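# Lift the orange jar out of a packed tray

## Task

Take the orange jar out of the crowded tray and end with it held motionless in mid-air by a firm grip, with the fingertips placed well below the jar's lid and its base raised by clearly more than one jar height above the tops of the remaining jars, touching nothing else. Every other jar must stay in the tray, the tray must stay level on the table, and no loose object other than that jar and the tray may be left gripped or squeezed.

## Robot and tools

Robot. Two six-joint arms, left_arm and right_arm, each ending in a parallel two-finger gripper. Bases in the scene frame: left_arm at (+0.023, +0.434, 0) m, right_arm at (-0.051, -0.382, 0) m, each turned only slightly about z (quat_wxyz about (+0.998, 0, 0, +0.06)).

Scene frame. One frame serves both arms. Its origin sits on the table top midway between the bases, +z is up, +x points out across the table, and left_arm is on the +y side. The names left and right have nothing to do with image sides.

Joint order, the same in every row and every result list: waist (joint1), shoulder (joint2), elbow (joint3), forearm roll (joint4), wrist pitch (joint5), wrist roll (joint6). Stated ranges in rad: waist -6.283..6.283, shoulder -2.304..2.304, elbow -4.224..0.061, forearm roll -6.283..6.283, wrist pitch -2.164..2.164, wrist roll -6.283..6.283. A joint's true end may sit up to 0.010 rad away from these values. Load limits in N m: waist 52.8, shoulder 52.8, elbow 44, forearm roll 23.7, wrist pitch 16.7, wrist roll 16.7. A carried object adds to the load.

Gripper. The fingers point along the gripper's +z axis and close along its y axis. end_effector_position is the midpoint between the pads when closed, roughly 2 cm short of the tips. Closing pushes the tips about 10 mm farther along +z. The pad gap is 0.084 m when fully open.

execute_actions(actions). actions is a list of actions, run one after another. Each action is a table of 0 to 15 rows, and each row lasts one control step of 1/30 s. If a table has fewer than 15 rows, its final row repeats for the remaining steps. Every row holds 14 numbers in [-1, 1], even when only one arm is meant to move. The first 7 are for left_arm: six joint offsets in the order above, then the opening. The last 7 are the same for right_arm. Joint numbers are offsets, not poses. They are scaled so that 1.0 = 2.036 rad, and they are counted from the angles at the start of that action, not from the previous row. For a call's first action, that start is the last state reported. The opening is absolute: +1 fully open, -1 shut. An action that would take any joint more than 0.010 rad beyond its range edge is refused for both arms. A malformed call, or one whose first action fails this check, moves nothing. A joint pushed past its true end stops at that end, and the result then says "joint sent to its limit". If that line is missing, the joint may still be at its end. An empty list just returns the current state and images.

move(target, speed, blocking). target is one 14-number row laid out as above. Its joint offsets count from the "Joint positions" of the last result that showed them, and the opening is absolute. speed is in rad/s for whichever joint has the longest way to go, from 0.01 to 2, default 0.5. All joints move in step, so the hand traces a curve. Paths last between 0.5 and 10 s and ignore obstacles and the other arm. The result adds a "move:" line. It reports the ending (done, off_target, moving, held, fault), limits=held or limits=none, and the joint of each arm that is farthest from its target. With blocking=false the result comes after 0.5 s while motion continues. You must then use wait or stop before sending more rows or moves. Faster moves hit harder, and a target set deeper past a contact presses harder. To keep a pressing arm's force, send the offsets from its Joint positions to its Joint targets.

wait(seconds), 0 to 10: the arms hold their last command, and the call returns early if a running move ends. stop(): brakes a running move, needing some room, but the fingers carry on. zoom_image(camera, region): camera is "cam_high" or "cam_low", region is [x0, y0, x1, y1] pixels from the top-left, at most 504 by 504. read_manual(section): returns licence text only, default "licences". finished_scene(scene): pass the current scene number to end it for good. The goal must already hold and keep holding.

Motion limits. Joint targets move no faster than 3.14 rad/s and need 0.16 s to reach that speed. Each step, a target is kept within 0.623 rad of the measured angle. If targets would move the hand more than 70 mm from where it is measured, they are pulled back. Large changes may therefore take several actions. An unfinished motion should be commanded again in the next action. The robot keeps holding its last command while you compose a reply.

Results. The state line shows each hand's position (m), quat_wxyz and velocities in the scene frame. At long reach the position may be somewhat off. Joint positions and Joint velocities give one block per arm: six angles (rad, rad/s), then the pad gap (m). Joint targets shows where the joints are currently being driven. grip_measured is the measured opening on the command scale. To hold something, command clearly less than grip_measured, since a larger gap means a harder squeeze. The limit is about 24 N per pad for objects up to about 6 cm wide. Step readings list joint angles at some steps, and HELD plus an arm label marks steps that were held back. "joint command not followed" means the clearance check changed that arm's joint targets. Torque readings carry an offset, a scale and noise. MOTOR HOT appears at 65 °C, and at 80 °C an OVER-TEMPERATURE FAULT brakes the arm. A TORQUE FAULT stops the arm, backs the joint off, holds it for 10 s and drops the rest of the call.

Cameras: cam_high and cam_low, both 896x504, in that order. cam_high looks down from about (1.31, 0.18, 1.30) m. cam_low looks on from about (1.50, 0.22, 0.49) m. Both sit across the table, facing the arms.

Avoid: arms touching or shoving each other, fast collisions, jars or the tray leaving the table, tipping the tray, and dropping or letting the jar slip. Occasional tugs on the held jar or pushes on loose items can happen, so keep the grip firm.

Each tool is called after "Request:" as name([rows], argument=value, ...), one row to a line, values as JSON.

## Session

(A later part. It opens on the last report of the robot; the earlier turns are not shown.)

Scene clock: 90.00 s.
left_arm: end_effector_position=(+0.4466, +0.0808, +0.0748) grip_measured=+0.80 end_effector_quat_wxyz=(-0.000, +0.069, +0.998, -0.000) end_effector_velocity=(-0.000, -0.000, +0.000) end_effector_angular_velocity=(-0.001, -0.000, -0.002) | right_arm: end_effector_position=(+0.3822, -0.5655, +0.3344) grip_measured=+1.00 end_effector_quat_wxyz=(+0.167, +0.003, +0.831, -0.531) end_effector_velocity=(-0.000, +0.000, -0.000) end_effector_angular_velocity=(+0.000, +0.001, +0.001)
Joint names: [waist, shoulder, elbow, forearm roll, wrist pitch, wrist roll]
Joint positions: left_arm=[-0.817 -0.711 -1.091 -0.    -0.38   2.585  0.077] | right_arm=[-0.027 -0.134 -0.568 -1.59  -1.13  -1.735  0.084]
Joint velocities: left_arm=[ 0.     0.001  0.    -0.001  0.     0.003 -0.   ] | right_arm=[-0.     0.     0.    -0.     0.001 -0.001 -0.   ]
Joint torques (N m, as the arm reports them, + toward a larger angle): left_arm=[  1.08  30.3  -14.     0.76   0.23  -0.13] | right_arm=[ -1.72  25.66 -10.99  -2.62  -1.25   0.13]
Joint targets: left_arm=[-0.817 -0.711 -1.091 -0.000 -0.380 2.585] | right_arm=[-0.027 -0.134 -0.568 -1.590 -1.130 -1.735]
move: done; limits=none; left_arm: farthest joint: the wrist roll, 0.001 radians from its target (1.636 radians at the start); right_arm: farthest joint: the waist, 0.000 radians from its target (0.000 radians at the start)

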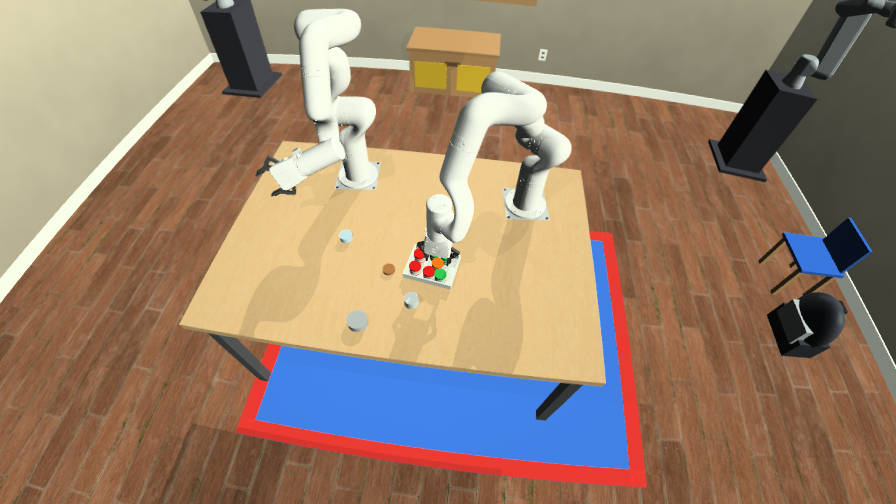

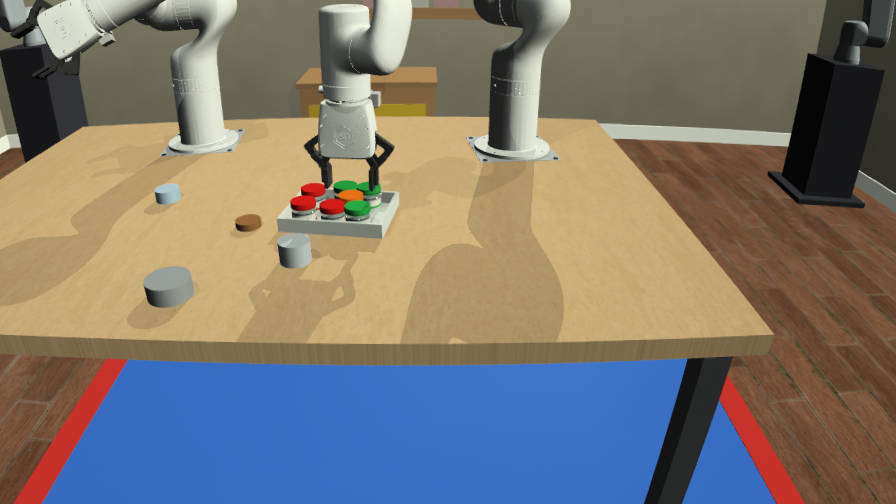

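Request:
move(target=[0,-0.0432,-0.0095,0,0.0337,0,0.8,0,0,0,0,0,0,1], speed=0.07)

Request:
move(target=[0,0,0,0,0,0,0.1,0,0,0,0,0,0,1])

Request:
move(target=[0,0,0,0,0,0,-1,0,0,0,0,0,0,1])

Request:
zoom_image(camera="cam_low", region=[260, 150, 420, 260])

Scene clock: 96.77 s.
left_arm: end_effector_position=(+0.4473, +0.0801, +0.0320) grip_measured=+0.80 end_effector_quat_wxyz=(-0.000, +0.069, +0.998, -0.000) end_effector_velocity=(-0.000, -0.000, -0.002) end_effector_angular_velocity=(+0.000, +0.000, -0.001) | right_arm: end_effector_position=(+0.3822, -0.5655, +0.3344) grip_measured=+1.00 end_effector_quat_wxyz=(+0.167, +0.003, +0.831, -0.531) end_effector_velocity=(-0.000, +0.000, -0.000) end_effector_angular_velocity=(+0.000, -0.000, -0.000)
Joint names: [waist, shoulder, elbow, forearm roll, wrist pitch, wrist roll]
Joint positions: left_arm=[-0.817 -0.799 -1.11  -0.    -0.311  2.585  0.077] | right_arm=[-0.027 -0.134 -0.568 -1.59  -1.13  -1.735  0.084]
Joint velocities: left_arm=[-0.001 -0.003 -0.     0.001  0.002 -0.001 -0.   ] | right_arm=[0. 0. 0. 0. 0. 0. 0.]
Joint torques (N m, as the arm reports them, + toward a larger angle): left_arm=[  1.94  31.6  -12.93   0.67   0.13  -0.11] | right_arm=[ -1.3   25.35 -11.02  -3.03  -1.2    0.38]
Joint targets: left_arm=[-0.817 -0.799 -1.110 -0.000 -0.311 2.585] | right_arm=[-0.027 -0.134 -0.568 -1.590 -1.130 -1.735]
move: done; limits=none; left_arm: farthest joint: the waist, 0.000 radians from its target (0.000 radians at the start); right_arm: farthest joint: the waist, 0.000 radians from its target (0.000 radians at the start)

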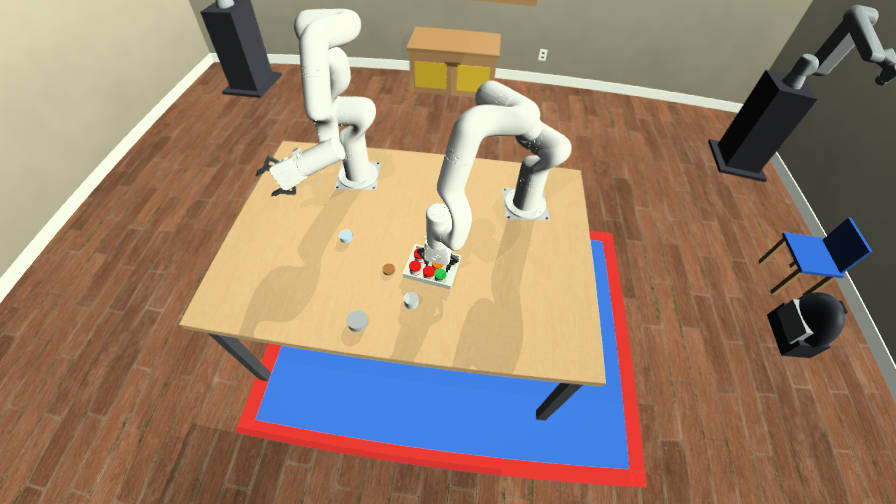

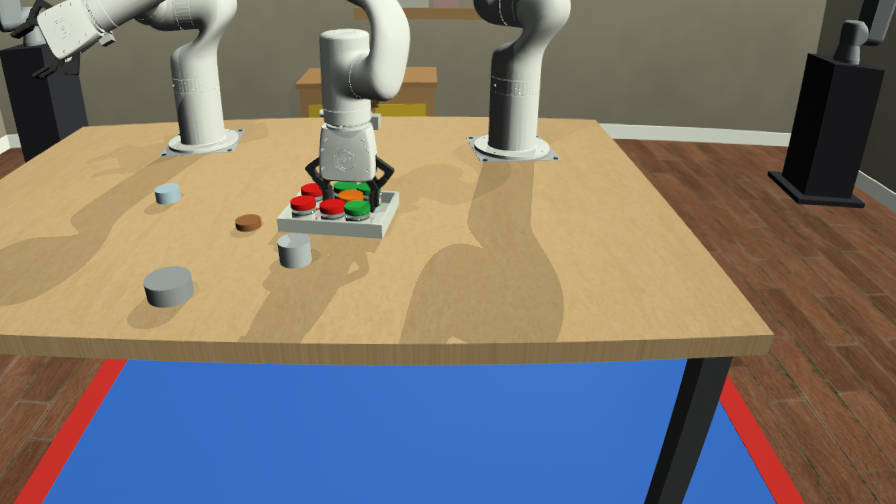

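Scene clock: 97.27 s.
left_arm: end_effector_position=(+0.4474, +0.0801, +0.0320) grip_measured=+0.09 end_effector_quat_wxyz=(+0.000, +0.069, +0.998, -0.000) end_effector_velocity=(+0.000, +0.001, -0.000) end_effector_angular_velocity=(+0.001, +0.000, -0.001) | right_arm: end_effector_position=(+0.3822, -0.5655, +0.3344) grip_measured=+1.00 end_effector_quat_wxyz=(+0.167, +0.003, +0.831, -0.531) end_effector_velocity=(+0.000, +0.000, -0.000) end_effector_angular_velocity=(+0.000, +0.000, +0.000)
Joint names: [waist, shoulder, elbow, forearm roll, wrist pitch, wrist roll]
Joint positions: left_arm=[-0.817 -0.799 -1.11  -0.    -0.311  2.585  0.048] | right_arm=[-0.027 -0.134 -0.568 -1.59  -1.13  -1.735  0.084]
Joint velocities: left_arm=[ 0.001 -0.     0.     0.002 -0.     0.001  0.   ] | right_arm=[0. 0. 0. 0. 0. 0. 0.]
Joint torques (N m, as the arm reports them, + toward a larger angle): left_arm=[  0.32  32.09 -12.56   0.49   0.27  -0.15] | right_arm=[ -2.38  26.47 -10.89  -2.46  -1.12   0.08]
Joint targets: left_arm=[-0.817 -0.799 -1.110 -0.000 -0.311 2.585] | right_arm=[-0.027 -0.134 -0.568 -1.590 -1.130 -1.735]
move: done; limits=none; left_arm: farthest joint: the waist, 0.000 radians from its target (0.000 radians at the start); right_arm: farthest joint: the waist, 0.000 radians from its target (0.000 radians at the start)

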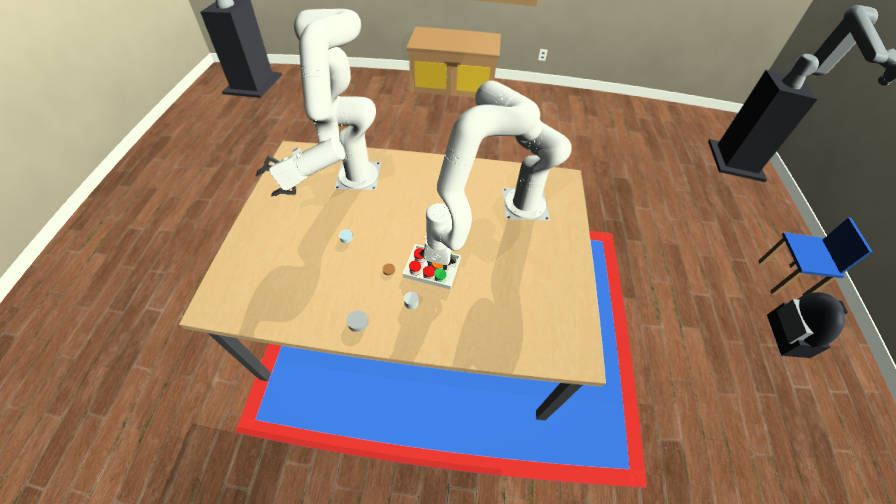

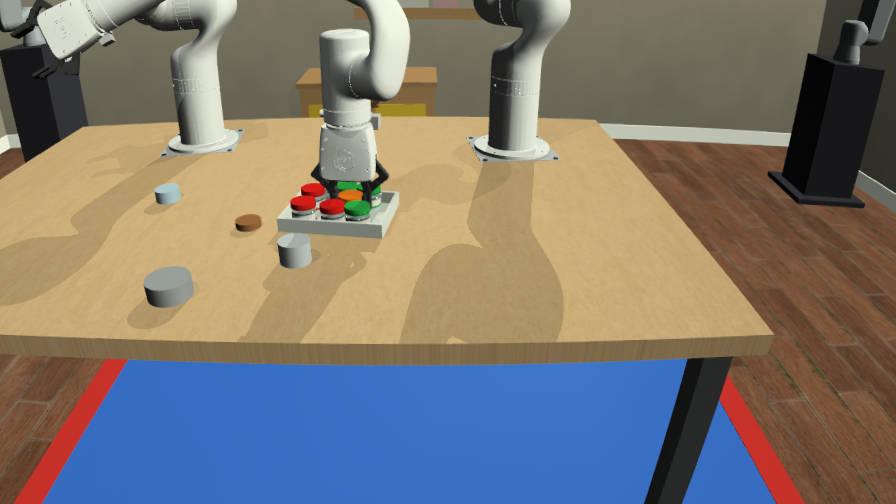

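Scene clock: 97.77 s.
left_arm: end_effector_position=(+0.4474, +0.0801, +0.0320) grip_measured=+0.02 end_effector_quat_wxyz=(+0.000, +0.069, +0.998, -0.000) end_effector_velocity=(+0.000, +0.000, +0.000) end_effector_angular_velocity=(-0.000, -0.000, +0.002) | right_arm: end_effector_position=(+0.3822, -0.5655, +0.3344) grip_measured=+1.00 end_effector_quat_wxyz=(+0.167, +0.003, +0.831, -0.531) end_effector_velocity=(-0.000, +0.000, +0.000) end_effector_angular_velocity=(-0.000, +0.001, +0.000)
Joint names: [waist, shoulder, elbow, forearm roll, wrist pitch, wrist roll]
Joint positions: left_arm=[-0.817 -0.799 -1.11  -0.    -0.311  2.585  0.045] | right_arm=[-0.027 -0.134 -0.568 -1.59  -1.13  -1.735  0.084]
Joint velocities: left_arm=[ 0.001  0.     0.    -0.     0.    -0.001  0.   ] | right_arm=[-0.     0.     0.     0.     0.    -0.001  0.   ]
Joint torques (N m, as the arm reports them, + toward a larger angle): left_arm=[  2.28  30.69 -12.43   1.17   0.37  -0.13] | right_arm=[ -2.5   26.83 -11.    -2.59  -0.98   0.17]
Joint targets: left_arm=[-0.817 -0.799 -1.110 -0.000 -0.311 2.585] | right_arm=[-0.027 -0.134 -0.568 -1.590 -1.130 -1.735]
move: done; limits=none; left_arm: farthest joint: the waist, 0.000 radians from its target (0.000 radians at the start); right_arm: farthest joint: the waist, 0.000 radians from its target (0.000 radians at the start)

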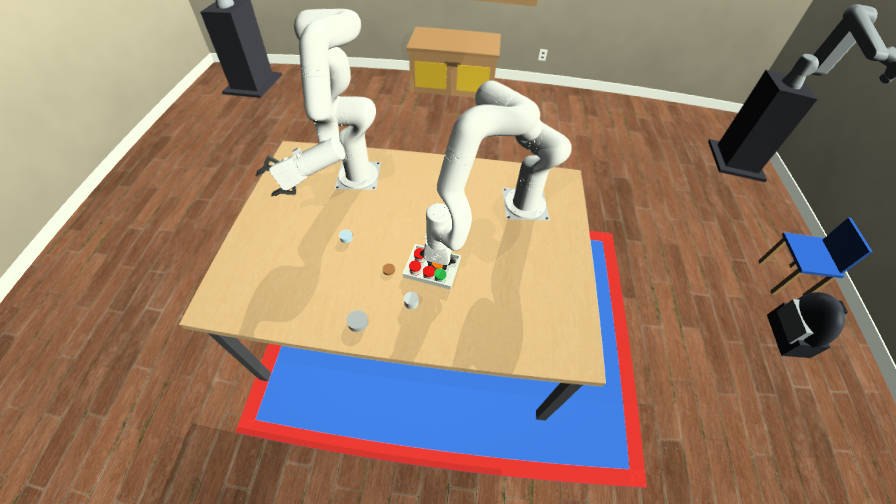

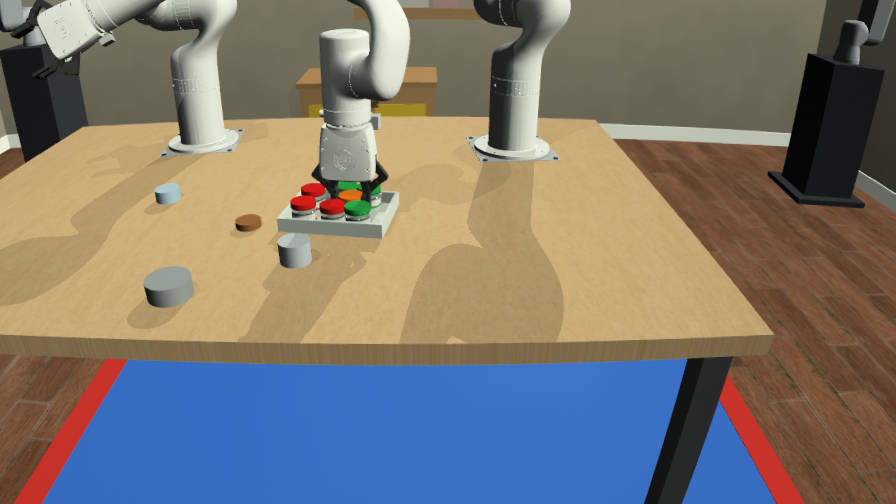

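Region (260, 150, 420, 260) of cam_low's 896x504 image, scaled by 3.150, with more detail than that image has; it fills the top 346 rows of this view, and the rest is white.

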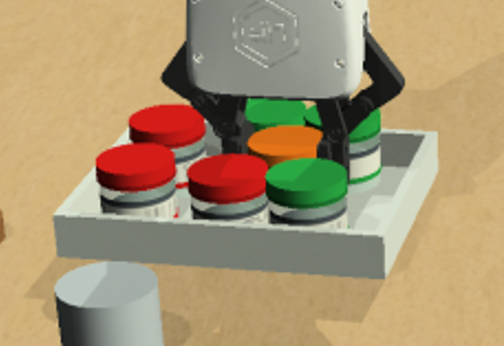

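Request:
execute_actions(actions=[])

Request:
move(target=[0,0.052,0.009,0,-0.043,0,-1,0,0,0,0,0,0,1], speed=0.08)

Scene clock: 105.37 s.
left_arm: end_effector_position=(+0.4474, +0.0801, +0.0320) grip_measured=+0.02 end_effector_quat_wxyz=(+0.000, +0.069, +0.998, -0.000) end_effector_velocity=(-0.001, -0.000, -0.000) end_effector_angular_velocity=(+0.000, +0.000, -0.002) | right_arm: end_effector_position=(+0.3822, -0.5655, +0.3344) grip_measured=+1.00 end_effector_quat_wxyz=(+0.167, +0.003, +0.831, -0.531) end_effector_velocity=(+0.000, +0.000, -0.000) end_effector_angular_velocity=(-0.000, +0.001, +0.000)
Joint names: [waist, shoulder, elbow, forearm roll, wrist pitch, wrist roll]
Joint positions: left_arm=[-0.817 -0.799 -1.11  -0.    -0.311  2.585  0.045] | right_arm=[-0.027 -0.134 -0.568 -1.59  -1.13  -1.735  0.084]
Joint velocities: left_arm=[-0.001 -0.     0.     0.    -0.     0.    -0.   ] | right_arm=[ 0. -0. -0. -0.  0. -0.  0.]
Joint torques (N m, as the arm reports them, + toward a larger angle): left_arm=[  2.34  28.94 -10.31   0.87   0.23  -0.02] | right_arm=[ -1.78  27.32 -10.75  -2.6   -1.17   0.08]
Joint targets: left_arm=[-0.817 -0.799 -1.110 -0.000 -0.311 2.585] | right_arm=[-0.027 -0.134 -0.568 -1.590 -1.130 -1.735]

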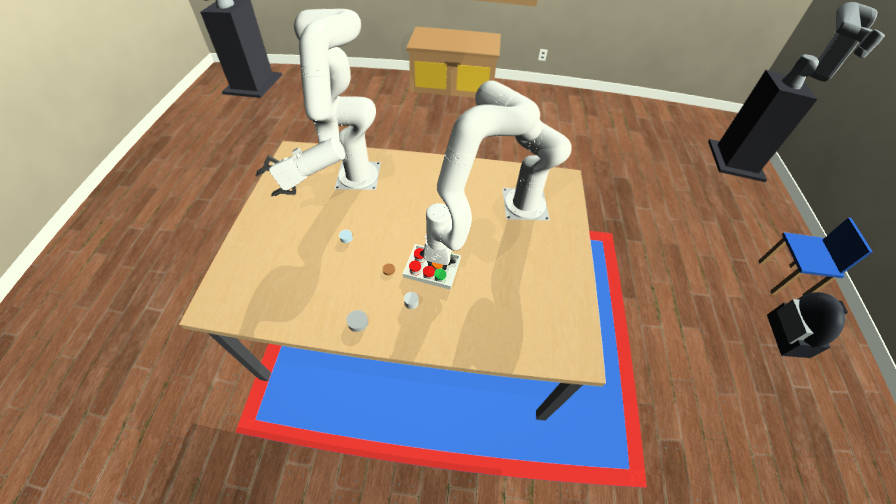

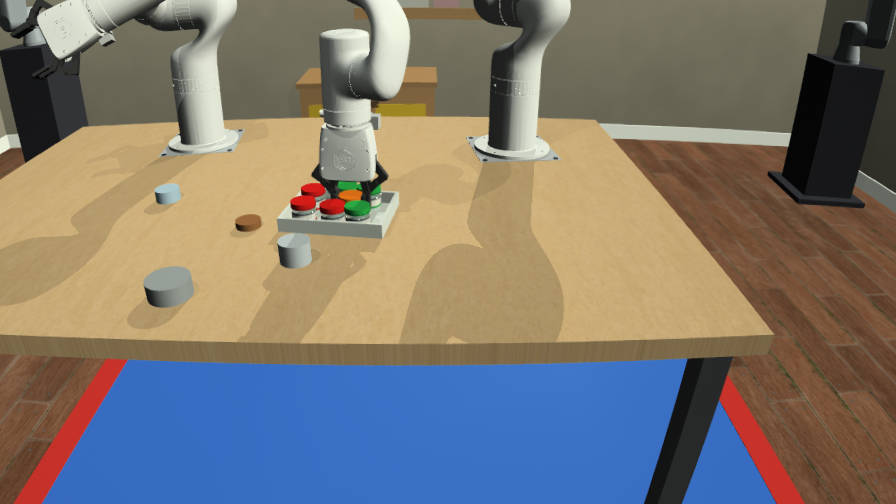

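Scene clock: 107.10 s.
left_arm: end_effector_position=(+0.4474, +0.0801, +0.0851) grip_measured=+0.02 end_effector_quat_wxyz=(-0.000, +0.069, +0.998, -0.000) end_effector_velocity=(+0.001, +0.000, +0.001) end_effector_angular_velocity=(-0.000, -0.000, +0.001) | right_arm: end_effector_position=(+0.3822, -0.5655, +0.3344) grip_measured=+1.00 end_effector_quat_wxyz=(+0.167, +0.003, +0.831, -0.531) end_effector_velocity=(-0.000, -0.000, +0.000) end_effector_angular_velocity=(-0.000, -0.000, -0.001)
Joint names: [waist, shoulder, elbow, forearm roll, wrist pitch, wrist roll]
Joint positions: left_arm=[-0.817 -0.693 -1.092 -0.    -0.399  2.585  0.045] | right_arm=[-0.027 -0.134 -0.568 -1.59  -1.13  -1.735  0.084]
Joint velocities: left_arm=[ 0.001  0.002  0.    -0.    -0.002  0.001  0.   ] | right_arm=[ 0.    -0.     0.     0.    -0.001  0.001  0.   ]
Joint torques (N m, as the arm reports them, + toward a larger angle): left_arm=[  3.22  32.9  -14.65   0.75   0.21  -0.09] | right_arm=[ -1.87  27.13 -10.85  -2.83  -1.17   0.28]
Joint targets: left_arm=[-0.817 -0.693 -1.092 -0.000 -0.399 2.585] | right_arm=[-0.027 -0.134 -0.568 -1.590 -1.130 -1.735]
move: done; limits=none; left_arm: farthest joint: the waist, 0.000 radians from its target (0.000 radians at the start); right_arm: farthest joint: the waist, 0.000 radians from its target (0.000 radians at the start)

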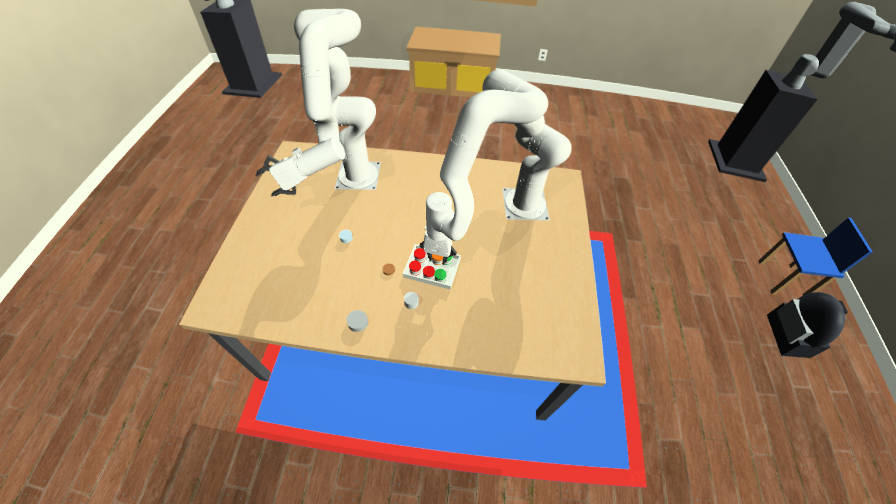

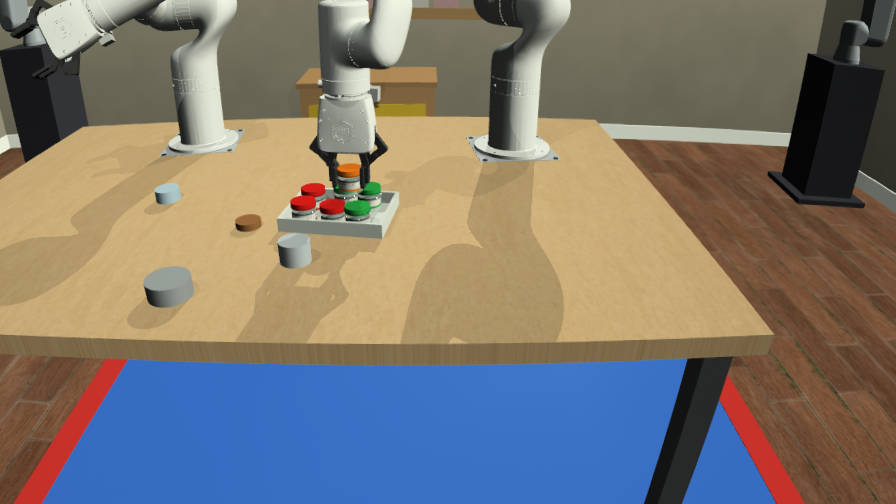

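Request:
move(target=[0,0.13,0,0,-0.13,0,-1,0,0,0,0,0,0,1], speed=0.3)

Request:
zoom_image(camera="cam_low", region=[250,60,450,260])

Scene clock: 111.53 s.
left_arm: end_effector_position=(+0.4395, +0.0867, +0.2306) grip_measured=+0.02 end_effector_quat_wxyz=(-0.000, +0.069, +0.998, -0.000) end_effector_velocity=(+0.000, +0.000, +0.002) end_effector_angular_velocity=(-0.001, -0.001, -0.001) | right_arm: end_effector_position=(+0.3822, -0.5655, +0.3344) grip_measured=+1.00 end_effector_quat_wxyz=(+0.167, +0.003, +0.831, -0.531) end_effector_velocity=(-0.000, -0.000, +0.000) end_effector_angular_velocity=(-0.000, -0.001, -0.000)
Joint names: [waist, shoulder, elbow, forearm roll, wrist pitch, wrist roll]
Joint positions: left_arm=[-0.817 -0.429 -1.092 -0.    -0.663  2.585  0.045] | right_arm=[-0.027 -0.134 -0.568 -1.59  -1.13  -1.735  0.084]
Joint velocities: left_arm=[ 0.001  0.003 -0.001  0.    -0.002  0.002 -0.   ] | right_arm=[ 0.     0.    -0.    -0.    -0.     0.001 -0.   ]
Joint torques (N m, as the arm reports them, + toward a larger angle): left_arm=[  1.2   25.24 -17.65   0.91   0.36  -0.17] | right_arm=[ -1.6   26.47 -10.64  -2.8   -1.23   0.22]
Joint targets: left_arm=[-0.817 -0.429 -1.092 -0.000 -0.663 2.585] | right_arm=[-0.027 -0.134 -0.568 -1.590 -1.130 -1.735]
move: done; limits=none; left_arm: farthest joint: the shoulder, 0.001 radians from its target (0.265 radians at the start); right_arm: farthest joint: the waist, 0.000 radians from its target (0.000 radians at the start)

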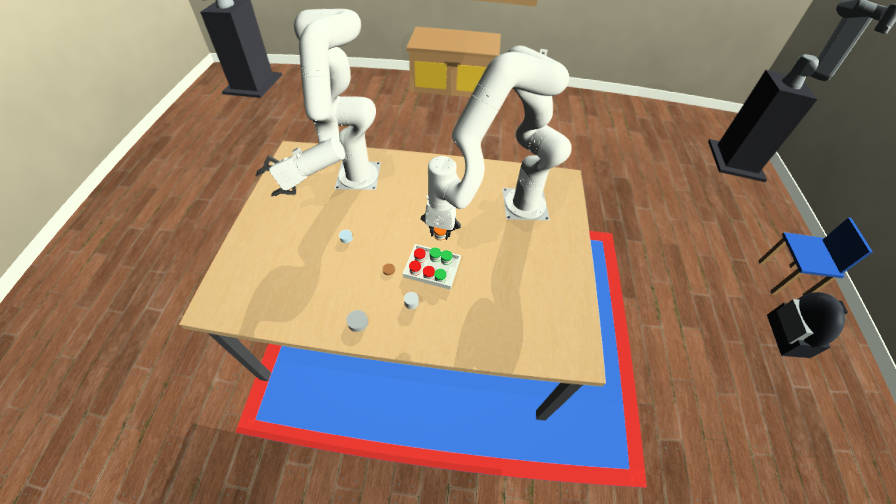

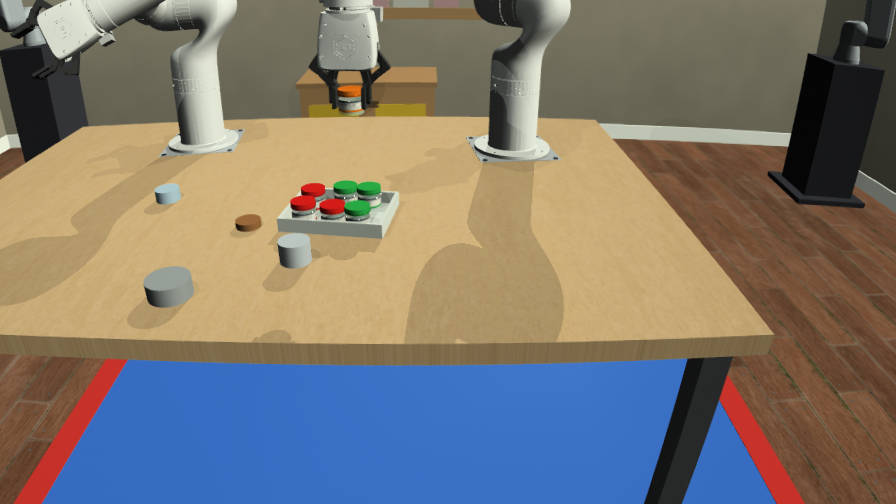

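Region (250, 60, 450, 260) of cam_low's 896x504 image, scaled by 2.520, with more detail than that image has.

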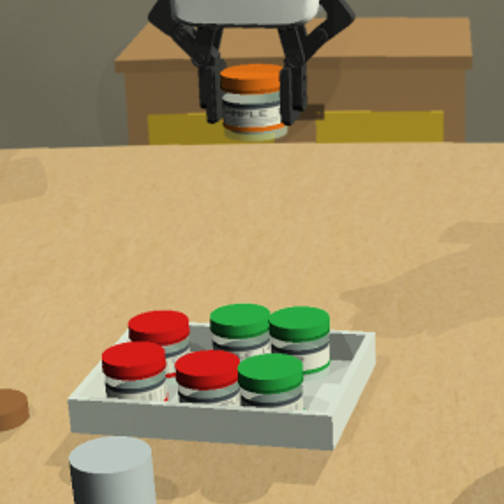

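Request:
finished_scene(scene=2)

The scene is finished: the task was done.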